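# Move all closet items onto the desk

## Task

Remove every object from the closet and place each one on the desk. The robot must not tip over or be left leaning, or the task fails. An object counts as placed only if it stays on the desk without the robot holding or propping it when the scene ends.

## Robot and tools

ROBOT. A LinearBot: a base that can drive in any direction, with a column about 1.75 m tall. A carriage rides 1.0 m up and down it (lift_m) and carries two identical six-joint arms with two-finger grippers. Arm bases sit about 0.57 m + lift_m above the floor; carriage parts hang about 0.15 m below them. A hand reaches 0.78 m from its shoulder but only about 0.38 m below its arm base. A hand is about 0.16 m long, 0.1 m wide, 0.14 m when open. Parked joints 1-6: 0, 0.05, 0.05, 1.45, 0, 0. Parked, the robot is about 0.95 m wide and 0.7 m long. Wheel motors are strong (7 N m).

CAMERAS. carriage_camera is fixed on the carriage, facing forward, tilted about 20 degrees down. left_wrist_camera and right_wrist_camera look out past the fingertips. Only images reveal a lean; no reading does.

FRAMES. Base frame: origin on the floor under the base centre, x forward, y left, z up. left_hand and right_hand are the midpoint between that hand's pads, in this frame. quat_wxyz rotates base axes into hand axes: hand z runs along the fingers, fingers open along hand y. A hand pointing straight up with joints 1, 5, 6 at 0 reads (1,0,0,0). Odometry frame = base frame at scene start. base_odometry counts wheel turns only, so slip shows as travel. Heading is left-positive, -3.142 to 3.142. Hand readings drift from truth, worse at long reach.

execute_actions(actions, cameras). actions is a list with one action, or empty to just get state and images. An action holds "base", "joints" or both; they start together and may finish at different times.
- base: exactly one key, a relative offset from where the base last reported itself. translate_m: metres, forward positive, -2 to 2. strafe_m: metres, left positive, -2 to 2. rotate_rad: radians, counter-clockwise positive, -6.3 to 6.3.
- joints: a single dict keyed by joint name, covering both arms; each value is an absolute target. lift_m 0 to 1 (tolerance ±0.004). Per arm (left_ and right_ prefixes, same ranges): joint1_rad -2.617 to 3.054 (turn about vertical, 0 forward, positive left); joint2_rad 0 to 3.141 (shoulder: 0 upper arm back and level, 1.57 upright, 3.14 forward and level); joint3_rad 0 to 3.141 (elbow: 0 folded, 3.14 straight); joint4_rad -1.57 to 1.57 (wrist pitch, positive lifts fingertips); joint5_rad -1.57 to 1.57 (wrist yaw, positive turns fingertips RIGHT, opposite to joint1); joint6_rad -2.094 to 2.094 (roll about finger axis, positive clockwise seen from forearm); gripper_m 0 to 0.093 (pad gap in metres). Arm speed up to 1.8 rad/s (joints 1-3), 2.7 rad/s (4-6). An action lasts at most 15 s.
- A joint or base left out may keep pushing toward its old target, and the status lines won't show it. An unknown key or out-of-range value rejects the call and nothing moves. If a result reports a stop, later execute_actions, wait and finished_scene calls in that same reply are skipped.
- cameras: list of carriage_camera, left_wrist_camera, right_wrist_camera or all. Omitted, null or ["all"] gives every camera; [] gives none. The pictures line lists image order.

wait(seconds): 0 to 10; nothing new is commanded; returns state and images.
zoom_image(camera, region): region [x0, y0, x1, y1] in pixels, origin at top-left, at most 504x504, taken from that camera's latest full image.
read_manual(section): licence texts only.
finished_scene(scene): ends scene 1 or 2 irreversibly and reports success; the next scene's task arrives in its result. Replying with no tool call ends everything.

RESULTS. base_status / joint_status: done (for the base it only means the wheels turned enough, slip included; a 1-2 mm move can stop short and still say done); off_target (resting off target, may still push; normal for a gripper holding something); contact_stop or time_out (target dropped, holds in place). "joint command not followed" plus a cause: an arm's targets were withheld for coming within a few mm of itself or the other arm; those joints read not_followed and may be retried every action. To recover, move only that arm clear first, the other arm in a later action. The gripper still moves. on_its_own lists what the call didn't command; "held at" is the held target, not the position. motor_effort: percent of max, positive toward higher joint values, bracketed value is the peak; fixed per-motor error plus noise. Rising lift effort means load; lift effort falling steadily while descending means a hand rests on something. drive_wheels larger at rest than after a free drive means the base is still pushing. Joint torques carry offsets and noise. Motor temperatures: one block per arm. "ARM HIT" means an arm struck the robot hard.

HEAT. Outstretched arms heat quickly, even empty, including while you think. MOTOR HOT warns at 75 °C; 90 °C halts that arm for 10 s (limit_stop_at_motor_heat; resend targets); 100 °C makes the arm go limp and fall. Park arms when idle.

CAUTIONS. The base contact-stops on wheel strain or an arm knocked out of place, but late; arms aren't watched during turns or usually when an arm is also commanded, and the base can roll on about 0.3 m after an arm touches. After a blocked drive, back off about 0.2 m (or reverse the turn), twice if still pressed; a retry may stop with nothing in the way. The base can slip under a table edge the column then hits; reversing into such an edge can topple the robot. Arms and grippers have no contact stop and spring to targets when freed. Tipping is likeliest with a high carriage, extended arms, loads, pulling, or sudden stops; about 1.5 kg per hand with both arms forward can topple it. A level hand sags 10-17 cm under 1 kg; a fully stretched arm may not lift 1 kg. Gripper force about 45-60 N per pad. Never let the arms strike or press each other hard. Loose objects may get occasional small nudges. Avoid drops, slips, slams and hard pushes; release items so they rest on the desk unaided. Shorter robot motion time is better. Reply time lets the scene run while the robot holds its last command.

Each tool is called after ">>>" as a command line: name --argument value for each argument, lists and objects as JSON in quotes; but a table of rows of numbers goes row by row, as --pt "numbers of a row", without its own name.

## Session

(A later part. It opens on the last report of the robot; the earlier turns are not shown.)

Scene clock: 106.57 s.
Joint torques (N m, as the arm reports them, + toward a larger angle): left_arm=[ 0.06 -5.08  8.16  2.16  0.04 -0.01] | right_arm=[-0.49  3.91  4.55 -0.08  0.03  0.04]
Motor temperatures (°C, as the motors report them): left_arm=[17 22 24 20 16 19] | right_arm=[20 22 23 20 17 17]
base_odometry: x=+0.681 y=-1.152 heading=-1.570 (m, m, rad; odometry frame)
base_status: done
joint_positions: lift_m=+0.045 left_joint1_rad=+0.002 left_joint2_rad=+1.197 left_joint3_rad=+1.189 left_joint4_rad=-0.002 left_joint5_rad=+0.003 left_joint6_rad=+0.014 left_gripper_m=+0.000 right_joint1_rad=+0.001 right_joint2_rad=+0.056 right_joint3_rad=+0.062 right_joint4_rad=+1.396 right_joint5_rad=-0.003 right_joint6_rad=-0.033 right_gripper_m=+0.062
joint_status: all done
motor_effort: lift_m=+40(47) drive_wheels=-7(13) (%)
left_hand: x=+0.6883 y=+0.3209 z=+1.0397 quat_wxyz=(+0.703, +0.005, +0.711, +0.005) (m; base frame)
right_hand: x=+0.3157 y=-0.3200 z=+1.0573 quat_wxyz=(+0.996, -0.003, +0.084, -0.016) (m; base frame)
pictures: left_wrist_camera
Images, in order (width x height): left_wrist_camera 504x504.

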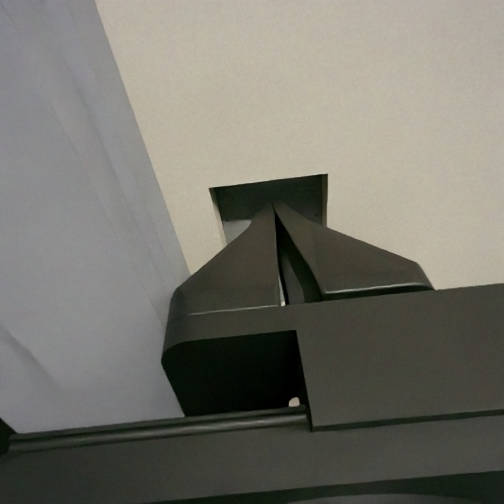

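>>> execute_actions --actions '[{"base":{"translate_m":0.025},"joints":{"lift_m":0.035}}]' --cameras '["left_wrist_camera"]'

>>> execute_actions --actions '[{"base":{"strafe_m":-0.3},"joints":{"left_joint2_rad":1.24}}]' --cameras '["carriage_camera","left_wrist_camera"]'

Scene clock: 107.87 s.
Joint torques (N m, as the arm reports them, + toward a larger angle): left_arm=[ 0.05 -0.23  8.13  2.88  0.01 -0.01] | right_arm=[-0.48  3.99  4.65 -0.09  0.02  0.04]
Motor temperatures (°C, as the motors report them): left_arm=[17 22 25 21 16 19] | right_arm=[20 22 23 20 17 17]
base_odometry: x=+0.681 y=-1.177 heading=-1.570 (m, m, rad; odometry frame)
base_status: done
joint_positions: lift_m=+0.035 left_joint1_rad=+0.002 left_joint2_rad=+1.152 left_joint3_rad=+1.189 left_joint4_rad=-0.069 left_joint5_rad=+0.002 left_joint6_rad=+0.014 left_gripper_m=+0.000 right_joint1_rad=+0.001 right_joint2_rad=+0.056 right_joint3_rad=+0.060 right_joint4_rad=+1.397 right_joint5_rad=-0.002 right_joint6_rad=-0.033 right_gripper_m=+0.062
joint_status: all done
motor_effort: lift_m=+37(34) drive_wheels=+5(15) (%)
left_hand: x=+0.6744 y=+0.3210 z=+1.0305 quat_wxyz=(+0.695, +0.005, +0.719, +0.005) (m; base frame)
right_hand: x=+0.3161 y=-0.3201 z=+1.0467 quat_wxyz=(+0.996, -0.003, +0.085, -0.016) (m; base frame)
pictures: left_wrist_camera
Images, in order (width x height): left_wrist_camera 504x504.

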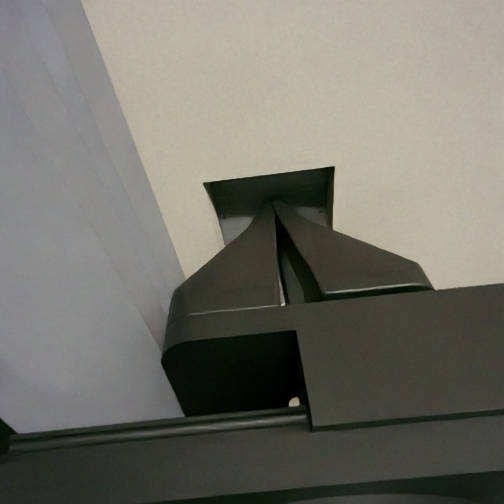

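Scene clock: 110.43 s.
Joint torques (N m, as the arm reports them, + toward a larger angle): left_arm=[-5.88  2.25  7.38  2.27  4.02  0.09] | right_arm=[-0.47  3.91  4.68 -0.09  0.02  0.04]
Motor temperatures (°C, as the motors report them): left_arm=[18 22 25 21 17 19] | right_arm=[20 22 23 20 17 17]
base_odometry: x=+0.381 y=-1.177 heading=-1.570 (m, m, rad; odometry frame)
base_status: done
joint_positions: lift_m=+0.035 left_joint1_rad=+0.078 left_joint2_rad=+1.162 left_joint3_rad=+1.198 left_joint4_rad=-0.015 left_joint5_rad=-0.328 left_joint6_rad=+0.002 left_gripper_m=+0.000 right_joint1_rad=+0.001 right_joint2_rad=+0.056 right_joint3_rad=+0.060 right_joint4_rad=+1.397 right_joint5_rad=-0.002 right_joint6_rad=-0.033 right_gripper_m=+0.062
joint_status: left_joint2_rad off_target (ended at +1.161, target +1.240)
motor_effort: lift_m=+38(37) drive_wheels=+5(19) (%)
left_hand: x=+0.6621 y=+0.4065 z=+1.0445 quat_wxyz=(+0.700, -0.143, +0.685, +0.142) (m; base frame)
right_hand: x=+0.3161 y=-0.3201 z=+1.0467 quat_wxyz=(+0.996, -0.003, +0.085, -0.016) (m; base frame)
pictures: carriage_camera, left_wrist_camera
Images, in order (width x height): carriage_camera 504x504, left_wrist_camera 504x504.

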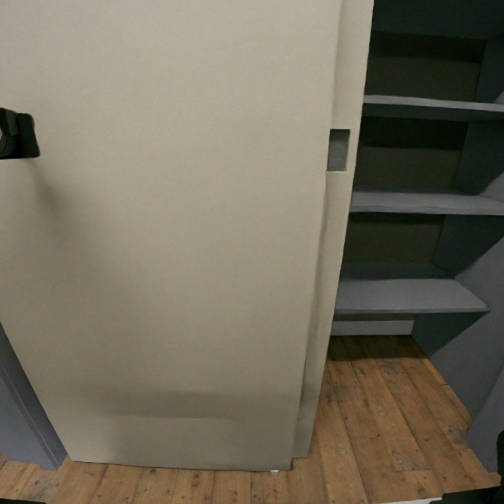

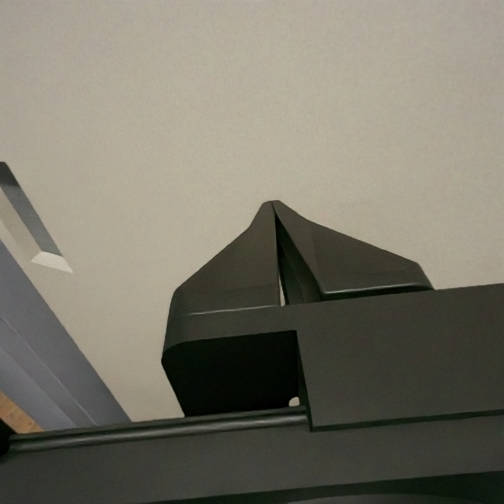

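>>> execute_actions --actions '[{"base":{"translate_m":-0.1},"joints":{"left_joint1_rad":0,"left_joint2_rad":1.2,"left_joint4_rad":0,"left_joint5_rad":0}}]' --cameras '[]'

>>> execute_actions --actions '[{"base":{"strafe_m":0.28}}]' --cameras '["carriage_camera","left_wrist_camera"]'

Scene clock: 113.77 s.
Joint torques (N m, as the arm reports them, + toward a larger angle): left_arm=[-0.63 -4.03  7.54  2.23  0.17  0.06] | right_arm=[-0.45  3.89  4.71 -0.11  0.02  0.04]
Motor temperatures (°C, as the motors report them): left_arm=[18 22 25 22 18 19] | right_arm=[20 22 23 20 17 17]
base_odometry: x=+0.381 y=-1.077 heading=-1.570 (m, m, rad; odometry frame)
base_status: done
joint_positions: lift_m=+0.035 left_joint1_rad=+0.008 left_joint2_rad=+1.188 left_joint3_rad=+1.198 left_joint4_rad=-0.008 left_joint5_rad=-0.009 left_joint6_rad=+0.007 left_gripper_m=+0.000 right_joint1_rad=+0.001 right_joint2_rad=+0.056 right_joint3_rad=+0.060 right_joint4_rad=+1.397 right_joint5_rad=-0.002 right_joint6_rad=-0.033 right_gripper_m=+0.062
joint_status: all done
motor_effort: lift_m=+39(39) drive_wheels=+0(13) (%)
left_hand: x=+0.6851 y=+0.3255 z=+1.0360 quat_wxyz=(+0.707, -0.004, +0.707, +0.009) (m; base frame)
right_hand: x=+0.3160 y=-0.3201 z=+1.0467 quat_wxyz=(+0.996, -0.003, +0.085, -0.016) (m; base frame)
pictures: none
No camera images: the call's "cameras" was empty. Leave "cameras" out to get every camera's image.

Scene clock: 116.17 s.
Joint torques (N m, as the arm reports them, + toward a larger angle): left_arm=[-0.62 -4.11  7.44  2.22  0.14  0.06] | right_arm=[-0.47  3.88  4.68 -0.1   0.02  0.04]
Motor temperatures (°C, as the motors report them): left_arm=[18 22 25 22 18 19] | right_arm=[20 21 23 20 17 17]
base_odometry: x=+0.661 y=-1.077 heading=-1.569 (m, m, rad; odometry frame)
base_status: done
joint_positions: lift_m=+0.035 left_joint1_rad=+0.008 left_joint2_rad=+1.188 left_joint3_rad=+1.198 left_joint4_rad=-0.008 left_joint5_rad=-0.007 left_joint6_rad=+0.007 left_gripper_m=+0.000 right_joint1_rad=+0.001 right_joint2_rad=+0.056 right_joint3_rad=+0.060 right_joint4_rad=+1.397 right_joint5_rad=-0.002 right_joint6_rad=-0.033 right_gripper_m=+0.062
joint_status: not commanded
motor_effort: lift_m=+38(38) drive_wheels=-2(11) (%)
left_hand: x=+0.6851 y=+0.3251 z=+1.0360 quat_wxyz=(+0.707, -0.003, +0.707, +0.008) (m; base frame)
right_hand: x=+0.3160 y=-0.3201 z=+1.0467 quat_wxyz=(+0.996, -0.003, +0.085, -0.016) (m; base frame)
pictures: carriage_camera, left_wrist_camera
Images, in order (width x height): carriage_camera 504x504, left_wrist_camera 504x504.

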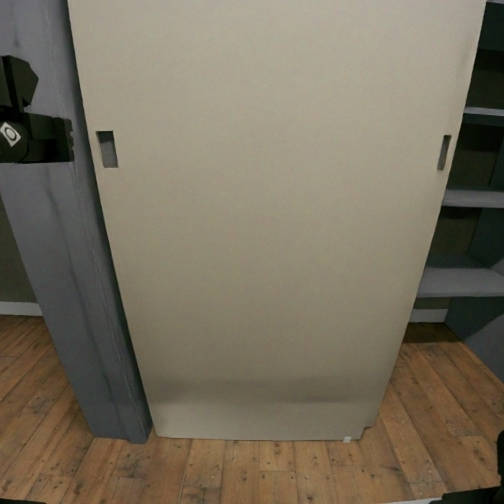

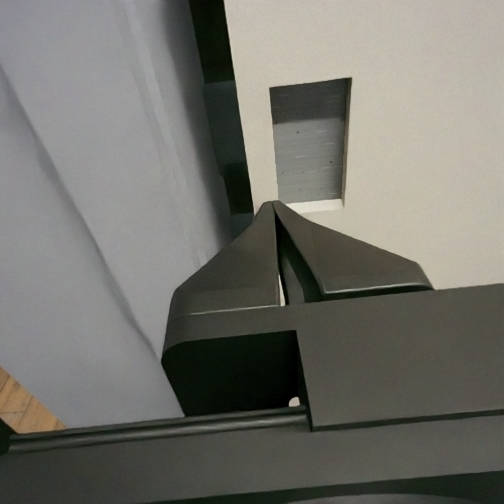

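>>> execute_actions --actions '[{"base":{"strafe_m":0.025}}]' --cameras '[]'

>>> execute_actions --actions '[{"base":{"translate_m":0.09}}]' --cameras '["carriage_camera","left_wrist_camera"]'

Scene clock: 118.93 s.
Joint torques (N m, as the arm reports them, + toward a larger angle): left_arm=[-0.52 -4.17  7.54  2.22  0.17  0.05] | right_arm=[-0.46  3.92  4.69 -0.09  0.02  0.04]
Motor temperatures (°C, as the motors report them): left_arm=[18 22 25 23 17 19] | right_arm=[20 21 23 19 17 17]
base_odometry: x=+0.686 y=-1.076 heading=-1.569 (m, m, rad; odometry frame)
base_status: done
joint_positions: lift_m=+0.035 left_joint1_rad=+0.008 left_joint2_rad=+1.188 left_joint3_rad=+1.198 left_joint4_rad=-0.008 left_joint5_rad=-0.006 left_joint6_rad=+0.007 left_gripper_m=+0.000 right_joint1_rad=+0.001 right_joint2_rad=+0.056 right_joint3_rad=+0.060 right_joint4_rad=+1.397 right_joint5_rad=-0.002 right_joint6_rad=-0.033 right_gripper_m=+0.062
joint_status: not commanded
motor_effort: lift_m=+36(39) drive_wheels=+3(13) (%)
left_hand: x=+0.6851 y=+0.3250 z=+1.0360 quat_wxyz=(+0.707, -0.002, +0.707, +0.008) (m; base frame)
right_hand: x=+0.3159 y=-0.3201 z=+1.0467 quat_wxyz=(+0.996, -0.003, +0.085, -0.016) (m; base frame)
pictures: none
No camera images: the call's "cameras" was empty. Leave "cameras" out to get every camera's image.

Scene clock: 120.43 s.
Joint torques (N m, as the arm reports them, + toward a larger angle): left_arm=[-0.57 -4.09  7.46  2.23  0.13  0.05] | right_arm=[-0.49  3.91  4.67 -0.1   0.02  0.03]
Motor temperatures (°C, as the motors report them): left_arm=[18 22 25 23 17 19] | right_arm=[20 21 23 19 17 17]
base_odometry: x=+0.686 y=-1.166 heading=-1.569 (m, m, rad; odometry frame)
base_status: done
joint_positions: lift_m=+0.035 left_joint1_rad=+0.008 left_joint2_rad=+1.188 left_joint3_rad=+1.198 left_joint4_rad=-0.006 left_joint5_rad=-0.006 left_joint6_rad=+0.007 left_gripper_m=+0.000 right_joint1_rad=+0.001 right_joint2_rad=+0.056 right_joint3_rad=+0.060 right_joint4_rad=+1.397 right_joint5_rad=-0.002 right_joint6_rad=-0.033 right_gripper_m=+0.062
joint_status: not commanded
motor_effort: lift_m=+38(35) drive_wheels=-5(13) (%)
left_hand: x=+0.6851 y=+0.3249 z=+1.0365 quat_wxyz=(+0.708, -0.002, +0.706, +0.007) (m; base frame)
right_hand: x=+0.3159 y=-0.3201 z=+1.0467 quat_wxyz=(+0.996, -0.003, +0.085, -0.016) (m; base frame)
pictures: carriage_camera, left_wrist_camera
Images, in order (width x height): carriage_camera 504x504, left_wrist_camera 504x504.

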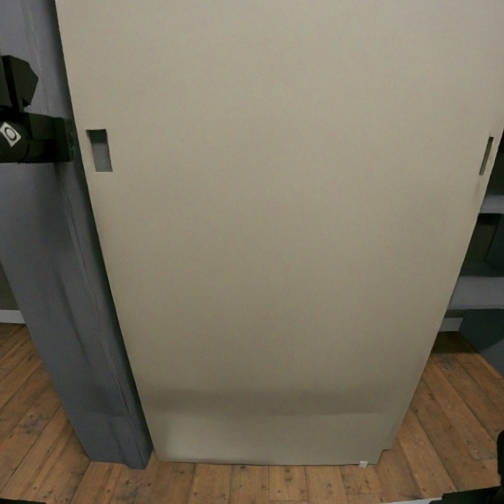

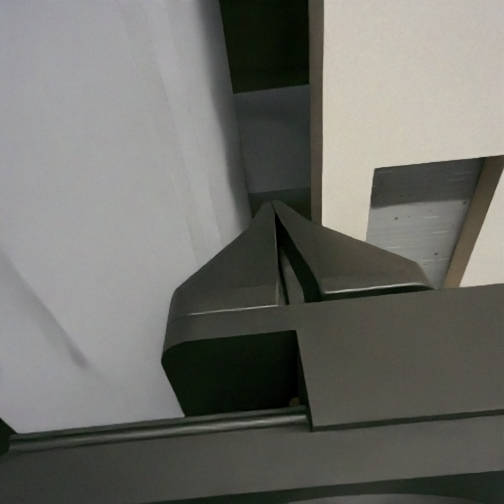

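>>> execute_actions --actions '[{"base":{"translate_m":0.045}}]' --cameras '["left_wrist_camera"]'

>>> execute_actions --actions '[{"base":{"strafe_m":-0.08},"joints":{"left_joint5_rad":0.1}}]' --cameras '["carriage_camera","left_wrist_camera"]'

Scene clock: 122.07 s.
Joint torques (N m, as the arm reports them, + toward a larger angle): left_arm=[-0.25 -2.78  7.43  2.47  0.05  0.15] | right_arm=[-0.49  3.93  4.65 -0.11  0.02  0.04]
Motor temperatures (°C, as the motors report them): left_arm=[18 22 25 23 17 19] | right_arm=[20 21 23 19 17 17]
base_odometry: x=+0.687 y=-1.211 heading=-1.568 (m, m, rad; odometry frame)
base_status: done
joint_positions: lift_m=+0.035 left_joint1_rad=+0.003 left_joint2_rad=+1.175 left_joint3_rad=+1.198 left_joint4_rad=-0.031 left_joint5_rad=+0.002 left_joint6_rad=-0.006 left_gripper_m=+0.000 right_joint1_rad=+0.001 right_joint2_rad=+0.056 right_joint3_rad=+0.060 right_joint4_rad=+1.398 right_joint5_rad=-0.002 right_joint6_rad=-0.033 right_gripper_m=+0.062
joint_status: not commanded
motor_effort: lift_m=+38(36) drive_wheels=+8(11) (%)
left_hand: x=+0.6810 y=+0.3215 z=+1.0355 quat_wxyz=(+0.704, -0.003, +0.710, -0.002) (m; base frame)
right_hand: x=+0.3158 y=-0.3201 z=+1.0467 quat_wxyz=(+0.996, -0.003, +0.084, -0.016) (m; base frame)
pictures: left_wrist_camera
Images, in order (width x height): left_wrist_camera 504x504.

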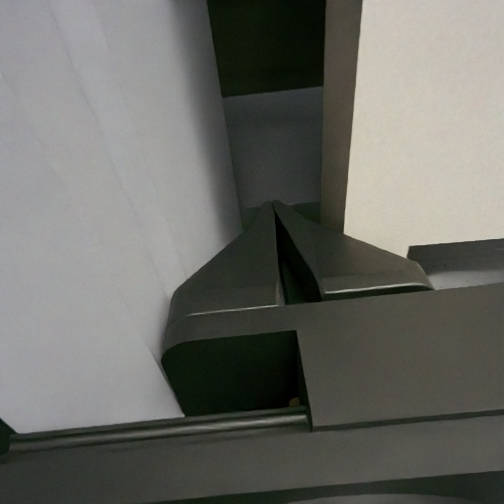

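Scene clock: 123.80 s.
Joint torques (N m, as the arm reports them, + toward a larger angle): left_arm=[-4.34 -2.73  7.47  2.41  1.75  0.24] | right_arm=[-0.48  3.92  4.7  -0.11  0.01  0.04]
Motor temperatures (°C, as the motors report them): left_arm=[18 22 26 23 17 19] | right_arm=[20 21 23 19 17 17]
base_odometry: x=+0.607 y=-1.212 heading=-1.568 (m, m, rad; odometry frame)
base_status: done
joint_positions: lift_m=+0.035 left_joint1_rad=+0.057 left_joint2_rad=+1.175 left_joint3_rad=+1.198 left_joint4_rad=-0.025 left_joint5_rad=-0.038 left_joint6_rad=-0.015 left_gripper_m=+0.000 right_joint1_rad=+0.001 right_joint2_rad=+0.056 right_joint3_rad=+0.060 right_joint4_rad=+1.398 right_joint5_rad=-0.002 right_joint6_rad=-0.033 right_gripper_m=+0.062
joint_status: left_joint5_rad off_target (ended at -0.038, target +0.100)
motor_effort: lift_m=+37(40) drive_wheels=+5(21) (%)
left_hand: x=+0.6798 y=+0.3503 z=+1.0370 quat_wxyz=(+0.706, -0.039, +0.707, +0.028) (m; base frame)
right_hand: x=+0.3158 y=-0.3201 z=+1.0467 quat_wxyz=(+0.996, -0.003, +0.084, -0.016) (m; base frame)
pictures: carriage_camera, left_wrist_camera
Images, in order (width x height): carriage_camera 504x504, left_wrist_camera 504x504.

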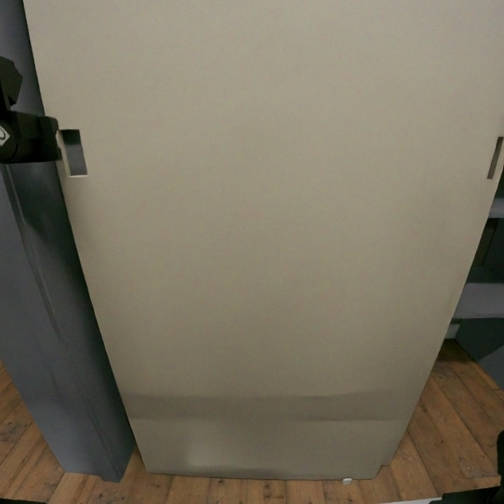

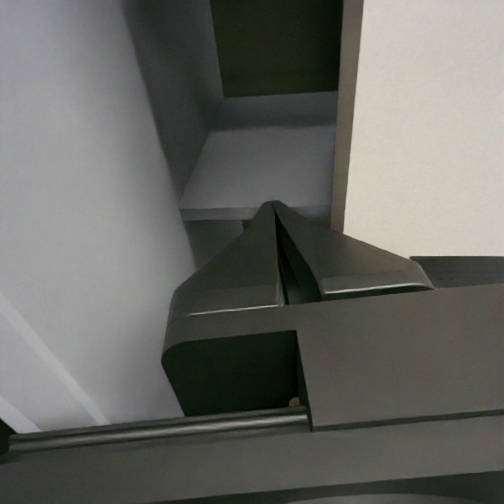

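>>> execute_actions --actions '[{"base":{"translate_m":0.05},"joints":{"left_joint5_rad":0.2,"left_joint1_rad":0.0}}]' --cameras '[]'

>>> execute_actions --actions '[{"base":{"strafe_m":-0.15},"joints":{"left_joint5_rad":0.2,"left_joint1_rad":-0.1}}]' --cameras '["carriage_camera","left_wrist_camera"]'

Scene clock: 125.77 s.
Joint torques (N m, as the arm reports them, + toward a larger angle): left_arm=[-3.63  2.37  7.4   2.88  0.59  0.04] | right_arm=[-0.49  3.87  4.63 -0.08  0.01  0.03]
Motor temperatures (°C, as the motors report them): left_arm=[18 22 26 24 17 19] | right_arm=[20 21 23 19 17 17]
base_odometry: x=+0.607 y=-1.262 heading=-1.568 (m, m, rad; odometry frame)
base_status: done
joint_positions: lift_m=+0.035 left_joint1_rad=+0.048 left_joint2_rad=+1.127 left_joint3_rad=+1.198 left_joint4_rad=-0.070 left_joint5_rad=+0.156 left_joint6_rad=+0.005 left_gripper_m=+0.000 right_joint1_rad=+0.001 right_joint2_rad=+0.056 right_joint3_rad=+0.060 right_joint4_rad=+1.397 right_joint5_rad=-0.002 right_joint6_rad=-0.033 right_gripper_m=+0.062
joint_status: left_joint1_rad off_target (ended at +0.048, target +0.000); left_joint5_rad off_target (ended at +0.156, target +0.200)
motor_effort: lift_m=+40(37) drive_wheels=+5(20) (%)
left_hand: x=+0.6648 y=+0.3124 z=+1.0442 quat_wxyz=(+0.706, +0.040, +0.706, -0.036) (m; base frame)
right_hand: x=+0.3159 y=-0.3201 z=+1.0467 quat_wxyz=(+0.996, -0.002, +0.085, -0.016) (m; base frame)
pictures: none
No camera images: the call's "cameras" was empty. Leave "cameras" out to get every camera's image.

Scene clock: 127.67 s.
Joint torques (N m, as the arm reports them, + toward a larger angle): left_arm=[-0.22  1.13  7.28  2.39 -0.42 -0.05] | right_arm=[-0.45  3.92  4.69 -0.1   0.02  0.04]
Motor temperatures (°C, as the motors report them): left_arm=[18 22 26 25 17 19] | right_arm=[20 21 23 19 17 17]
base_odometry: x=+0.457 y=-1.262 heading=-1.568 (m, m, rad; odometry frame)
base_status: done
joint_positions: lift_m=+0.035 left_joint1_rad=-0.097 left_joint2_rad=+1.137 left_joint3_rad=+1.198 left_joint4_rad=-0.032 left_joint5_rad=+0.237 left_joint6_rad=+0.019 left_gripper_m=+0.000 right_joint1_rad=+0.001 right_joint2_rad=+0.056 right_joint3_rad=+0.060 right_joint4_rad=+1.397 right_joint5_rad=-0.002 right_joint6_rad=-0.033 right_gripper_m=+0.062
joint_status: left_joint5_rad off_target (ended at +0.237, target +0.200); the others done
motor_effort: lift_m=+35(36) drive_wheels=-2(36) (%)
left_hand: x=+0.6585 y=+0.2426 z=+1.0498 quat_wxyz=(+0.709, +0.125, +0.686, -0.110) (m; base frame)
right_hand: x=+0.3159 y=-0.3201 z=+1.0467 quat_wxyz=(+0.996, -0.002, +0.085, -0.016) (m; base frame)
pictures: carriage_camera, left_wrist_camera
Images, in order (width x height): carriage_camera 504x504, left_wrist_camera 504x504.

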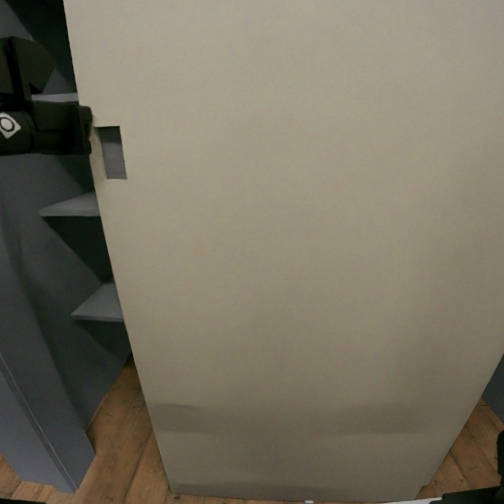

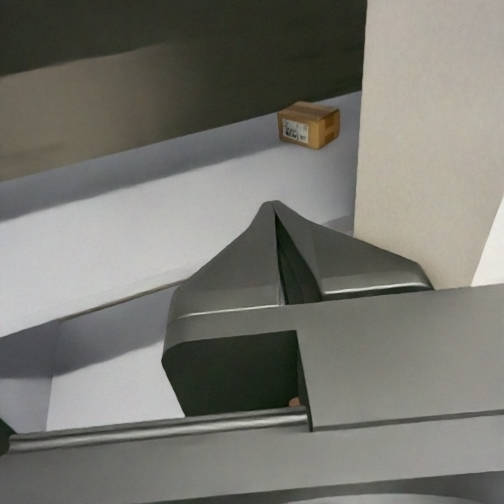

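>>> execute_actions --actions '[{"base":{"strafe_m":0.06},"joints":{"left_joint5_rad":0.0,"left_joint1_rad":0.0,"left_joint2_rad":1.3,"left_joint3_rad":1.3}}]' --cameras '["left_wrist_camera"]'

>>> execute_actions --actions '[{"base":{"strafe_m":-0.4},"joints":{"left_joint5_rad":0.05,"left_joint1_rad":-0.05}}]' --cameras '["carriage_camera","left_wrist_camera"]'

Scene clock: 129.53 s.
Joint torques (N m, as the arm reports them, + toward a larger angle): left_arm=[ 0.56 -6.79  6.54  2.21 -0.04 -0.07] | right_arm=[-0.44  3.92  4.67 -0.09  0.02  0.04]
Motor temperatures (°C, as the motors report them): left_arm=[18 22 26 25 17 19] | right_arm=[20 20 23 19 17 17]
base_odometry: x=+0.517 y=-1.262 heading=-1.568 (m, m, rad; odometry frame)
base_status: done
joint_positions: lift_m=+0.035 left_joint1_rad=-0.006 left_joint2_rad=+1.304 left_joint3_rad=+1.307 left_joint4_rad=-0.007 left_joint5_rad=+0.007 left_joint6_rad=+0.021 left_gripper_m=+0.000 right_joint1_rad=+0.001 right_joint2_rad=+0.056 right_joint3_rad=+0.060 right_joint4_rad=+1.397 right_joint5_rad=-0.002 right_joint6_rad=-0.033 right_gripper_m=+0.062
joint_status: all done
motor_effort: lift_m=+37(37) drive_wheels=+0(11) (%)
left_hand: x=+0.7143 y=+0.3167 z=+1.0429 quat_wxyz=(+0.706, +0.012, +0.708, +0.003) (m; base frame)
right_hand: x=+0.3159 y=-0.3201 z=+1.0467 quat_wxyz=(+0.996, -0.002, +0.085, -0.016) (m; base frame)
pictures: left_wrist_camera
Images, in order (width x height): left_wrist_camera 504x504.

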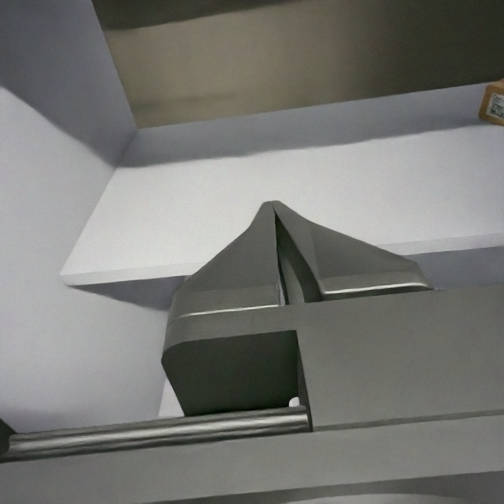

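Scene clock: 132.33 s.
Joint torques (N m, as the arm reports them, + toward a larger angle): left_arm=[-0.22 -5.68  6.8   2.31  0.15  0.05] | right_arm=[-0.47  3.92  4.72 -0.11  0.    0.04]
Motor temperatures (°C, as the motors report them): left_arm=[18 22 26 25 17 19] | right_arm=[20 20 23 19 17 17]
base_odometry: x=+0.117 y=-1.263 heading=-1.568 (m, m, rad; odometry frame)
base_status: done
joint_positions: lift_m=+0.035 left_joint1_rad=-0.047 left_joint2_rad=+1.293 left_joint3_rad=+1.307 left_joint4_rad=-0.016 left_joint5_rad=+0.043 left_joint6_rad=+0.007 left_gripper_m=+0.000 right_joint1_rad=+0.001 right_joint2_rad=+0.056 right_joint3_rad=+0.060 right_joint4_rad=+1.398 right_joint5_rad=-0.001 right_joint6_rad=-0.033 right_gripper_m=+0.062
joint_status: all done
motor_effort: lift_m=+35(37) drive_wheels=-4(29) (%)
left_hand: x=+0.7099 y=+0.2928 z=+1.0454 quat_wxyz=(+0.706, +0.034, +0.707, -0.029) (m; base frame)
right_hand: x=+0.3157 y=-0.3203 z=+1.0468 quat_wxyz=(+0.996, -0.002, +0.084, -0.016) (m; base frame)
pictures: carriage_camera, left_wrist_camera
Images, in order (width x height): carriage_camera 504x504, left_wrist_camera 504x504.

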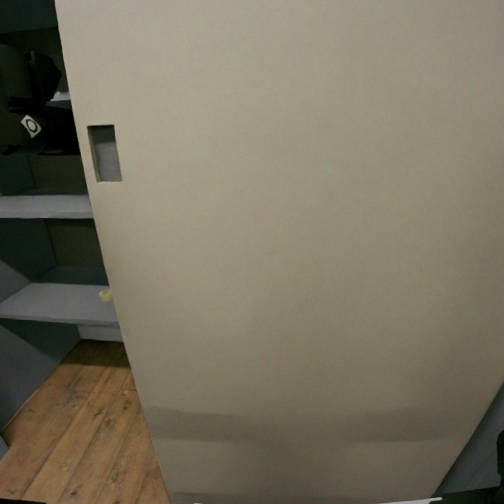

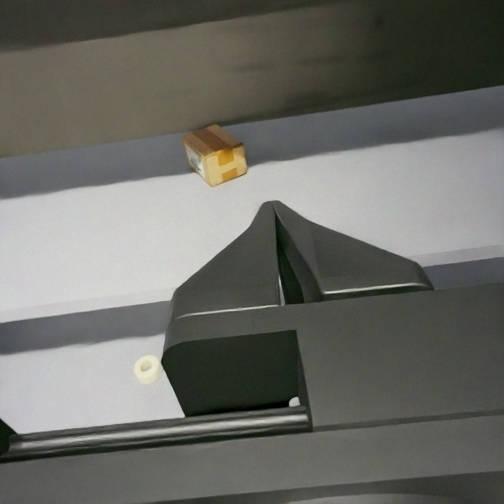

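>>> execute_actions --actions '[{"base":{"strafe_m":-0.2},"joints":{"left_joint5_rad":0.05,"left_joint1_rad":-0.05}}]' --cameras '["carriage_camera","left_wrist_camera"]'

Scene clock: 134.20 s.
Joint torques (N m, as the arm reports them, + toward a larger angle): left_arm=[-13.41  -5.7    6.73   2.29   1.71   0.43] | right_arm=[-0.47  4.18  4.97 -0.11 -0.02  0.03]
Motor temperatures (°C, as the motors report them): left_arm=[19 22 26 25 17 19] | right_arm=[20 20 23 19 17 17]
base_odometry: x=+0.011 y=-1.264 heading=-1.566 (m, m, rad; odometry frame)
base_status: strafe_m contact_stop (by the wheels' count: -0.106 of -0.200)
joint_positions: lift_m=+0.035 left_joint1_rad=+0.125 left_joint2_rad=+1.293 left_joint3_rad=+1.307 left_joint4_rad=-0.012 left_joint5_rad=-0.085 left_joint6_rad=-0.037 left_gripper_m=+0.000 right_joint1_rad=+0.001 right_joint2_rad=+0.053 right_joint3_rad=+0.057 right_joint4_rad=+1.398 right_joint5_rad=+0.002 right_joint6_rad=-0.033 right_gripper_m=+0.062
joint_status: left_joint1_rad off_target (ended at +0.125, target -0.050); left_joint5_rad off_target (ended at -0.085, target +0.050)
motor_effort: lift_m=+35(40) drive_wheels=+16(25) (%)
left_hand: x=+0.7050 y=+0.3894 z=+1.0465 quat_wxyz=(+0.705, -0.087, +0.701, +0.061) (m; base frame)
right_hand: x=+0.3159 y=-0.3209 z=+1.0458 quat_wxyz=(+0.996, +0.000, +0.085, -0.016) (m; base frame)
pictures: carriage_camera, left_wrist_camera
Images, in order (width x height): carriage_camera 504x504, left_wrist_camera 504x504.

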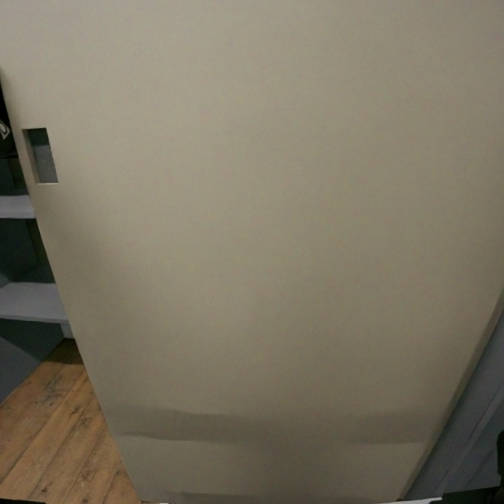

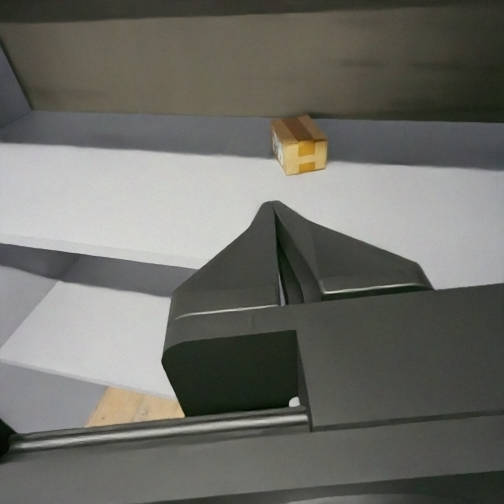

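Fully open. Release and survey.

>>> execute_actions --actions '[{"base":{"strafe_m":0.2},"joints":{"left_joint5_rad":0.0,"left_joint1_rad":0}}]' --cameras '[]'

>>> execute_actions --actions '[{"base":{"translate_m":-0.3},"joints":{"left_joint2_rad":0.05,"left_joint3_rad":0.05,"left_joint4_rad":1.45,"lift_m":0.7}}]' --cameras '[]'

>>> execute_actions --actions '[{"base":{"strafe_m":0.4}}]' --cameras '["carriage_camera"]'

Scene clock: 136.90 s.
Joint torques (N m, as the arm reports them, + toward a larger angle): left_arm=[-0.3  -5.83  6.83  2.22  0.15  0.07] | right_arm=[-0.48  4.18  4.96 -0.11 -0.03  0.03]
Motor temperatures (°C, as the motors report them): left_arm=[19 22 26 25 17 19] | right_arm=[20 20 23 19 17 17]
base_odometry: x=+0.211 y=-1.263 heading=-1.566 (m, m, rad; odometry frame)
base_status: done
joint_positions: lift_m=+0.035 left_joint1_rad=+0.005 left_joint2_rad=+1.293 left_joint3_rad=+1.307 left_joint4_rad=-0.009 left_joint5_rad=-0.008 left_joint6_rad=+0.007 left_gripper_m=+0.000 right_joint1_rad=+0.001 right_joint2_rad=+0.053 right_joint3_rad=+0.057 right_joint4_rad=+1.398 right_joint5_rad=+0.002 right_joint6_rad=-0.033 right_gripper_m=+0.062
joint_status: all done
motor_effort: lift_m=+41(36) drive_wheels=+9(20) (%)
left_hand: x=+0.7108 y=+0.3242 z=+1.0471 quat_wxyz=(+0.709, -0.002, +0.705, +0.007) (m; base frame)
right_hand: x=+0.3159 y=-0.3209 z=+1.0458 quat_wxyz=(+0.996, +0.000, +0.085, -0.016) (m; base frame)
pictures: none
No camera images: the call's "cameras" was empty. Leave "cameras" out to get every camera's image.

Scene clock: 140.10 s.
Joint torques (N m, as the arm reports them, + toward a larger angle): left_arm=[-0.33  3.51  4.25 -0.2   0.15  0.05] | right_arm=[-0.47  4.18  4.98 -0.12 -0.02  0.04]
Motor temperatures (°C, as the motors report them): left_arm=[19 22 26 24 17 19] | right_arm=[20 20 23 19 17 17]
base_odometry: x=+0.209 y=-0.963 heading=-1.566 (m, m, rad; odometry frame)
base_status: done
joint_positions: lift_m=+0.700 left_joint1_rad=+0.005 left_joint2_rad=+0.064 left_joint3_rad=+0.064 left_joint4_rad=+1.449 left_joint5_rad=-0.007 left_joint6_rad=+0.007 left_gripper_m=+0.000 right_joint1_rad=+0.001 right_joint2_rad=+0.053 right_joint3_rad=+0.057 right_joint4_rad=+1.398 right_joint5_rad=+0.002 right_joint6_rad=-0.033 right_gripper_m=+0.062
joint_status: all done
motor_effort: lift_m=+34(42) drive_wheels=+0(13) (%)
left_hand: x=+0.3045 y=+0.3219 z=+1.7146 quat_wxyz=(+0.998, -0.004, +0.061, +0.006) (m; base frame)
right_hand: x=+0.3159 y=-0.3207 z=+1.7108 quat_wxyz=(+0.996, -0.001, +0.085, -0.016) (m; base frame)
pictures: none
No camera images: the call's "cameras" was empty. Leave "cameras" out to get every camera's image.

Scene clock: 142.90 s.
Joint torques (N m, as the arm reports them, + toward a larger angle): left_arm=[-0.3   3.51  4.13 -0.22  0.12  0.05] | right_arm=[-0.5   4.22  4.93 -0.11 -0.02  0.03]
Motor temperatures (°C, as the motors report them): left_arm=[19 22 26 23 17 19] | right_arm=[20 20 23 19 17 17]
base_odometry: x=+0.609 y=-0.961 heading=-1.565 (m, m, rad; odometry frame)
base_status: done
joint_positions: lift_m=+0.700 left_joint1_rad=+0.005 left_joint2_rad=+0.064 left_joint3_rad=+0.064 left_joint4_rad=+1.449 left_joint5_rad=-0.006 left_joint6_rad=+0.007 left_gripper_m=+0.000 right_joint1_rad=+0.001 right_joint2_rad=+0.053 right_joint3_rad=+0.057 right_joint4_rad=+1.398 right_joint5_rad=+0.002 right_joint6_rad=-0.033 right_gripper_m=+0.062
joint_status: not commanded
motor_effort: lift_m=+38(37) drive_wheels=-6(9) (%)
left_hand: x=+0.3045 y=+0.3217 z=+1.7146 quat_wxyz=(+0.998, -0.003, +0.061, +0.006) (m; base frame)
right_hand: x=+0.3159 y=-0.3207 z=+1.7108 quat_wxyz=(+0.996, -0.001, +0.085, -0.016) (m; base frame)
pictures: carriage_camera
Images, in order (width x height): carriage_camera 504x504.

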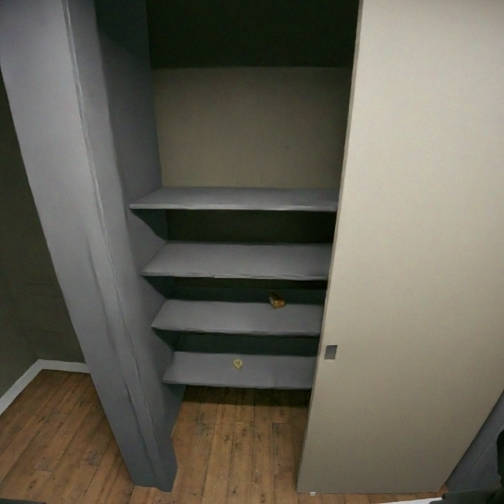

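>>> execute_actions --actions '[{"base":{"strafe_m":-0.47},"joints":{"lift_m":0.17,"left_joint2_rad":2.675,"left_joint3_rad":2.14,"left_joint4_rad":0.555,"left_gripper_m":0.093}}]' --cameras '["carriage_camera","left_wrist_camera"]'

Scene clock: 147.70 s.
Joint torques (N m, as the arm reports them, + toward a larger angle): left_arm=[  0.29 -22.38   8.9    2.21   0.12   0.05] | right_arm=[-0.48  4.2   4.96 -0.11 -0.02  0.03]
Motor temperatures (°C, as the motors report them): left_arm=[19 24 26 23 17 19] | right_arm=[20 20 23 19 17 17]
base_odometry: x=+0.139 y=-0.963 heading=-1.566 (m, m, rad; odometry frame)
base_status: done
joint_positions: lift_m=+0.170 left_joint1_rad=-0.003 left_joint2_rad=+2.698 left_joint3_rad=+2.120 left_joint4_rad=+0.542 left_joint5_rad=-0.004 left_joint6_rad=+0.007 left_gripper_m=+0.093 right_joint1_rad=+0.001 right_joint2_rad=+0.053 right_joint3_rad=+0.057 right_joint4_rad=+1.398 right_joint5_rad=+0.001 right_joint6_rad=-0.033 right_gripper_m=+0.062
joint_status: all done
motor_effort: lift_m=+40(34) drive_wheels=-1(15) (%)
left_hand: x=+1.0154 y=+0.3193 z=+0.8843 quat_wxyz=(+0.694, +0.002, +0.720, +0.003) (m; base frame)
right_hand: x=+0.3159 y=-0.3207 z=+1.1809 quat_wxyz=(+0.996, -0.001, +0.085, -0.016) (m; base frame)
pictures: carriage_camera, left_wrist_camera
Images, in order (width x height): carriage_camera 504x504, left_wrist_camera 504x504.

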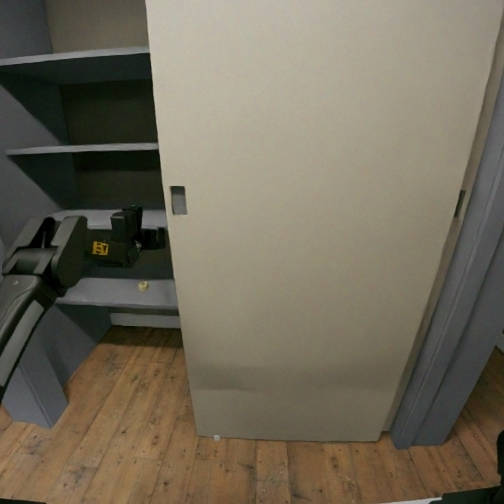

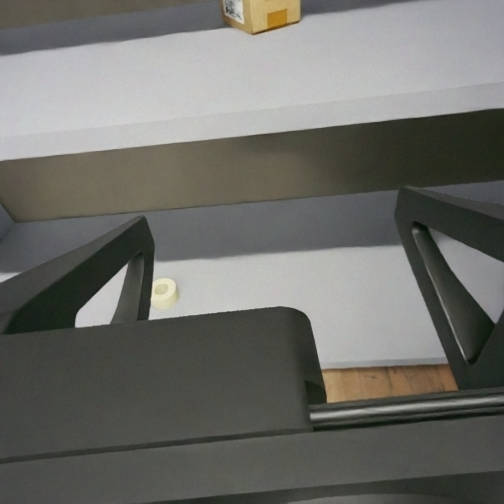

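>>> execute_actions --actions '[{"base":{"translate_m":0.15},"joints":{"lift_m":0.22}}]' --cameras '["carriage_camera","left_wrist_camera"]'

Scene clock: 150.23 s.
Joint torques (N m, as the arm reports them, + toward a larger angle): left_arm=[  0.38 -20.39   8.12   2.21   0.11   0.05] | right_arm=[-0.47  4.16  4.93 -0.11 -0.02  0.04]
Motor temperatures (°C, as the motors report them): left_arm=[19 26 26 23 17 19] | right_arm=[20 19 23 19 17 17]
base_odometry: x=+0.140 y=-1.113 heading=-1.566 (m, m, rad; odometry frame)
base_status: done
joint_positions: lift_m=+0.220 left_joint1_rad=-0.003 left_joint2_rad=+2.678 left_joint3_rad=+2.130 left_joint4_rad=+0.552 left_joint5_rad=-0.004 left_joint6_rad=+0.007 left_gripper_m=+0.093 right_joint1_rad=+0.001 right_joint2_rad=+0.053 right_joint3_rad=+0.057 right_joint4_rad=+1.398 right_joint5_rad=+0.001 right_joint6_rad=-0.033 right_gripper_m=+0.062
joint_status: all done
motor_effort: lift_m=+36(42) drive_wheels=-6(14) (%)
left_hand: x=+1.0157 y=+0.3193 z=+0.9566 quat_wxyz=(+0.709, +0.002, +0.705, +0.003) (m; base frame)
right_hand: x=+0.3158 y=-0.3207 z=+1.2309 quat_wxyz=(+0.996, -0.001, +0.084, -0.016) (m; base frame)
pictures: carriage_camera, left_wrist_camera
Images, in order (width x height): carriage_camera 504x504, left_wrist_camera 504x504.

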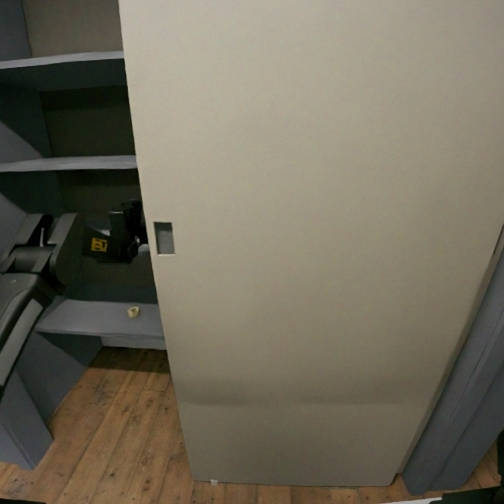

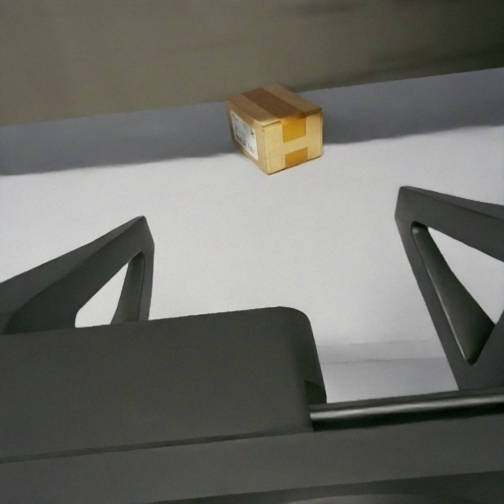

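>>> execute_actions --actions '[{"base":{"translate_m":0.15},"joints":{"lift_m":0.19}}]' --cameras '["carriage_camera","left_wrist_camera"]'

Scene clock: 152.50 s.
Joint torques (N m, as the arm reports them, + toward a larger angle): left_arm=[  0.27 -21.14   8.09   2.18   0.11   0.05] | right_arm=[-0.47  4.2   4.94 -0.11 -0.02  0.03]
Motor temperatures (°C, as the motors report them): left_arm=[19 29 26 24 16 19] | right_arm=[20 19 23 19 17 17]
base_odometry: x=+0.140 y=-1.263 heading=-1.567 (m, m, rad; odometry frame)
base_status: done
joint_positions: lift_m=+0.190 left_joint1_rad=-0.003 left_joint2_rad=+2.685 left_joint3_rad=+2.130 left_joint4_rad=+0.550 left_joint5_rad=-0.004 left_joint6_rad=+0.007 left_gripper_m=+0.093 right_joint1_rad=+0.001 right_joint2_rad=+0.053 right_joint3_rad=+0.057 right_joint4_rad=+1.399 right_joint5_rad=+0.001 right_joint6_rad=-0.033 right_gripper_m=+0.062
joint_status: all done
motor_effort: lift_m=+36(41) drive_wheels=-6(15) (%)
left_hand: x=+1.0160 y=+0.3193 z=+0.9209 quat_wxyz=(+0.705, +0.002, +0.709, +0.003) (m; base frame)
right_hand: x=+0.3157 y=-0.3207 z=+1.2008 quat_wxyz=(+0.996, -0.001, +0.084, -0.016) (m; base frame)
pictures: carriage_camera, left_wrist_camera
Images, in order (width x height): carriage_camera 504x504, left_wrist_camera 504x504.

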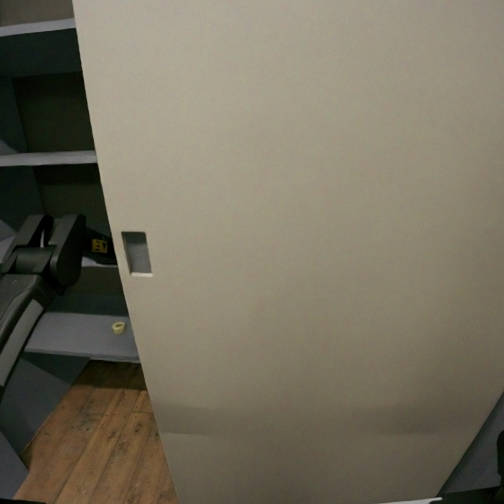

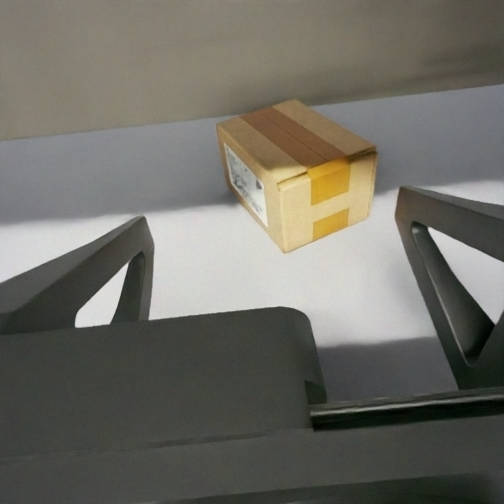

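>>> execute_actions --actions '[{"base":{"strafe_m":-0.06},"joints":{"left_joint5_rad":-0.35,"lift_m":0.17}}]' --cameras '["carriage_camera","left_wrist_camera"]'

Scene clock: 155.00 s.
Joint torques (N m, as the arm reports them, + toward a larger angle): left_arm=[  0.31 -20.93   8.04   2.15   0.     0.05] | right_arm=[-0.48  4.13  4.92 -0.14 -0.02  0.03]
Motor temperatures (°C, as the motors report them): left_arm=[19 31 26 24 16 19] | right_arm=[20 19 23 19 17 17]
base_odometry: x=+0.080 y=-1.264 heading=-1.567 (m, m, rad; odometry frame)
base_status: done
joint_positions: lift_m=+0.170 left_joint1_rad=-0.003 left_joint2_rad=+2.685 left_joint3_rad=+2.130 left_joint4_rad=+0.549 left_joint5_rad=-0.343 left_joint6_rad=+0.007 left_gripper_m=+0.093 right_joint1_rad=+0.001 right_joint2_rad=+0.053 right_joint3_rad=+0.057 right_joint4_rad=+1.400 right_joint5_rad=+0.001 right_joint6_rad=-0.033 right_gripper_m=+0.062
joint_status: all done
motor_effort: lift_m=+38(38) drive_wheels=+1(16) (%)
left_hand: x=+1.0062 y=+0.3760 z=+0.9007 quat_wxyz=(+0.695, -0.117, +0.699, +0.122) (m; base frame)
right_hand: x=+0.3156 y=-0.3206 z=+1.1809 quat_wxyz=(+0.996, -0.001, +0.084, -0.016) (m; base frame)
pictures: carriage_camera, left_wrist_camera
Images, in order (width x height): carriage_camera 504x504, left_wrist_camera 504x504.

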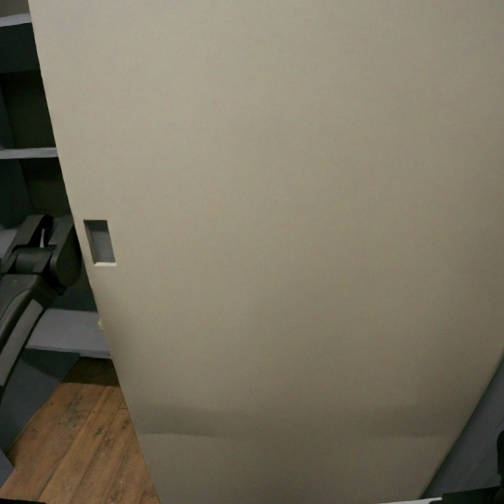

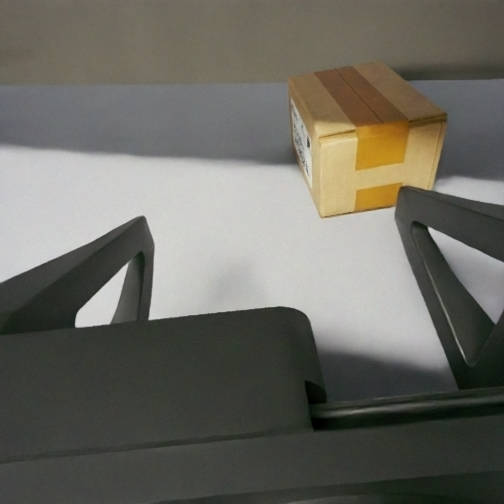

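>>> execute_actions --actions '[{"base":{"translate_m":0.07},"joints":{"left_joint1_rad":-0.06,"left_joint5_rad":-0.42}}]' --cameras '["left_wrist_camera"]'

Scene clock: 156.83 s.
Joint torques (N m, as the arm reports them, + toward a larger angle): left_arm=[ -1.72 -21.12   7.87   2.1   -0.03   0.04] | right_arm=[-0.48  4.22  4.96 -0.14 -0.02  0.03]
Motor temperatures (°C, as the motors report them): left_arm=[19 33 27 24 16 19] | right_arm=[20 19 23 19 17 17]
base_odometry: x=+0.080 y=-1.334 heading=-1.567 (m, m, rad; odometry frame)
base_status: done
joint_positions: lift_m=+0.170 left_joint1_rad=-0.037 left_joint2_rad=+2.685 left_joint3_rad=+2.130 left_joint4_rad=+0.551 left_joint5_rad=-0.413 left_joint6_rad=+0.008 left_gripper_m=+0.093 right_joint1_rad=+0.001 right_joint2_rad=+0.053 right_joint3_rad=+0.057 right_joint4_rad=+1.400 right_joint5_rad=+0.001 right_joint6_rad=-0.033 right_gripper_m=+0.062
joint_status: left_joint1_rad off_target (ended at -0.037, target -0.060); the others done
motor_effort: lift_m=+35(37) drive_wheels=-7(13) (%)
left_hand: x=+1.0036 y=+0.3625 z=+0.9012 quat_wxyz=(+0.693, -0.129, +0.696, +0.135) (m; base frame)
right_hand: x=+0.3156 y=-0.3206 z=+1.1809 quat_wxyz=(+0.996, -0.001, +0.084, -0.016) (m; base frame)
pictures: left_wrist_camera
Images, in order (width x height): left_wrist_camera 504x504.

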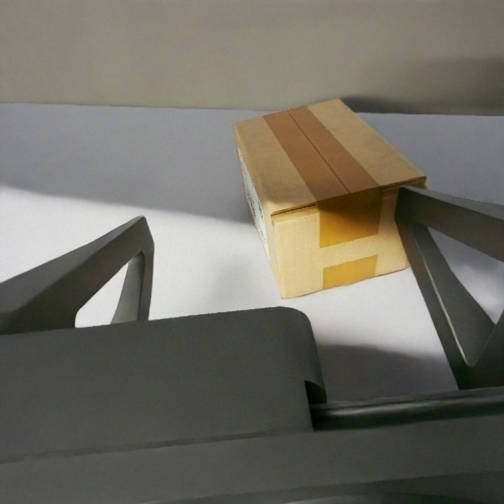

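>>> execute_actions --actions '[{"joints":{"left_joint1_rad":-0.03,"left_joint5_rad":-0.24}}]' --cameras '["left_wrist_camera"]'

Scene clock: 158.00 s.
Joint torques (N m, as the arm reports them, + toward a larger angle): left_arm=[  0.61 -21.1    7.94   2.18   0.14   0.04] | right_arm=[-0.47  4.19  4.93 -0.12 -0.01  0.03]
Motor temperatures (°C, as the motors report them): left_arm=[18 34 27 24 16 19] | right_arm=[20 19 23 19 17 17]
base_odometry: x=+0.080 y=-1.334 heading=-1.567 (m, m, rad; odometry frame)
base_status: not commanded
joint_positions: lift_m=+0.170 left_joint1_rad=-0.035 left_joint2_rad=+2.685 left_joint3_rad=+2.130 left_joint4_rad=+0.551 left_joint5_rad=-0.247 left_joint6_rad=+0.008 left_gripper_m=+0.093 right_joint1_rad=+0.001 right_joint2_rad=+0.053 right_joint3_rad=+0.057 right_joint4_rad=+1.400 right_joint5_rad=+0.001 right_joint6_rad=-0.033 right_gripper_m=+0.062
joint_status: all done
motor_effort: lift_m=+35(39) drive_wheels=-3(4) (%)
left_hand: x=+1.0118 y=+0.3369 z=+0.9012 quat_wxyz=(+0.702, -0.072, +0.705, +0.078) (m; base frame)
right_hand: x=+0.3156 y=-0.3206 z=+1.1809 quat_wxyz=(+0.996, -0.001, +0.084, -0.016) (m; base frame)
pictures: left_wrist_camera
Images, in order (width x height): left_wrist_camera 504x504.

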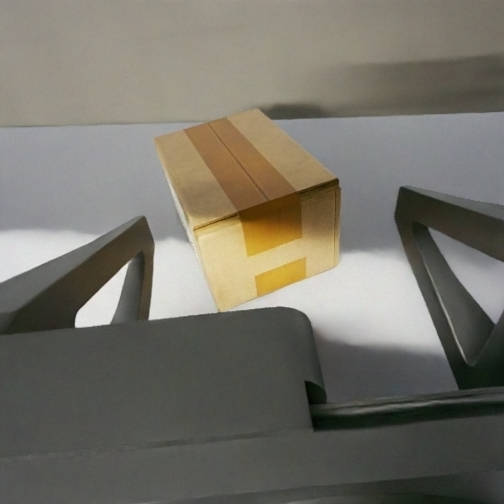

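>>> execute_actions --actions '[{"base":{"translate_m":0.07},"joints":{"left_joint5_rad":-0.3,"lift_m":0.155}}]' --cameras '["left_wrist_camera","carriage_camera"]'

Scene clock: 159.80 s.
Joint torques (N m, as the arm reports them, + toward a larger angle): left_arm=[  0.37 -20.59   8.1    2.12   0.     0.11] | right_arm=[-0.51  4.21  4.96 -0.12 -0.01  0.03]
Motor temperatures (°C, as the motors report them): left_arm=[18 35 27 24 16 19] | right_arm=[20 19 23 19 17 17]
base_odometry: x=+0.080 y=-1.404 heading=-1.568 (m, m, rad; odometry frame)
base_status: done
joint_positions: lift_m=+0.155 left_joint1_rad=-0.034 left_joint2_rad=+2.681 left_joint3_rad=+2.130 left_joint4_rad=+0.557 left_joint5_rad=-0.295 left_joint6_rad=+0.006 left_gripper_m=+0.093 right_joint1_rad=+0.001 right_joint2_rad=+0.053 right_joint3_rad=+0.057 right_joint4_rad=+1.400 right_joint5_rad=+0.001 right_joint6_rad=-0.033 right_gripper_m=+0.062
joint_status: all done
motor_effort: lift_m=+35(40) drive_wheels=-2(17) (%)
left_hand: x=+1.0097 y=+0.3451 z=+0.8906 quat_wxyz=(+0.703, -0.090, +0.699, +0.094) (m; base frame)
right_hand: x=+0.3156 y=-0.3206 z=+1.1659 quat_wxyz=(+0.996, -0.001, +0.084, -0.016) (m; base frame)
pictures: carriage_camera, left_wrist_camera
Images, in order (width x height): carriage_camera 504x504, left_wrist_camera 504x504.

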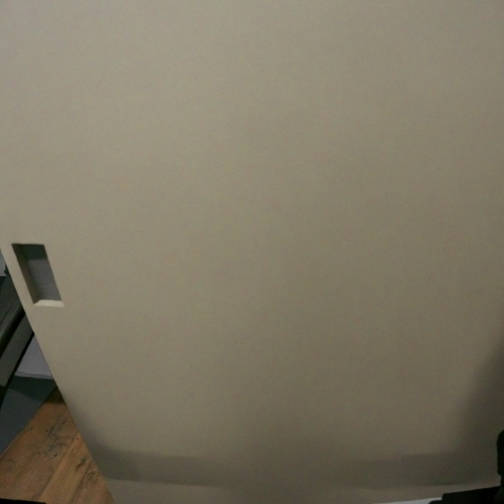

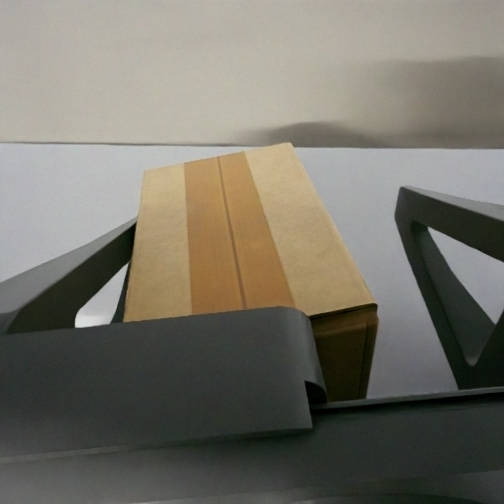

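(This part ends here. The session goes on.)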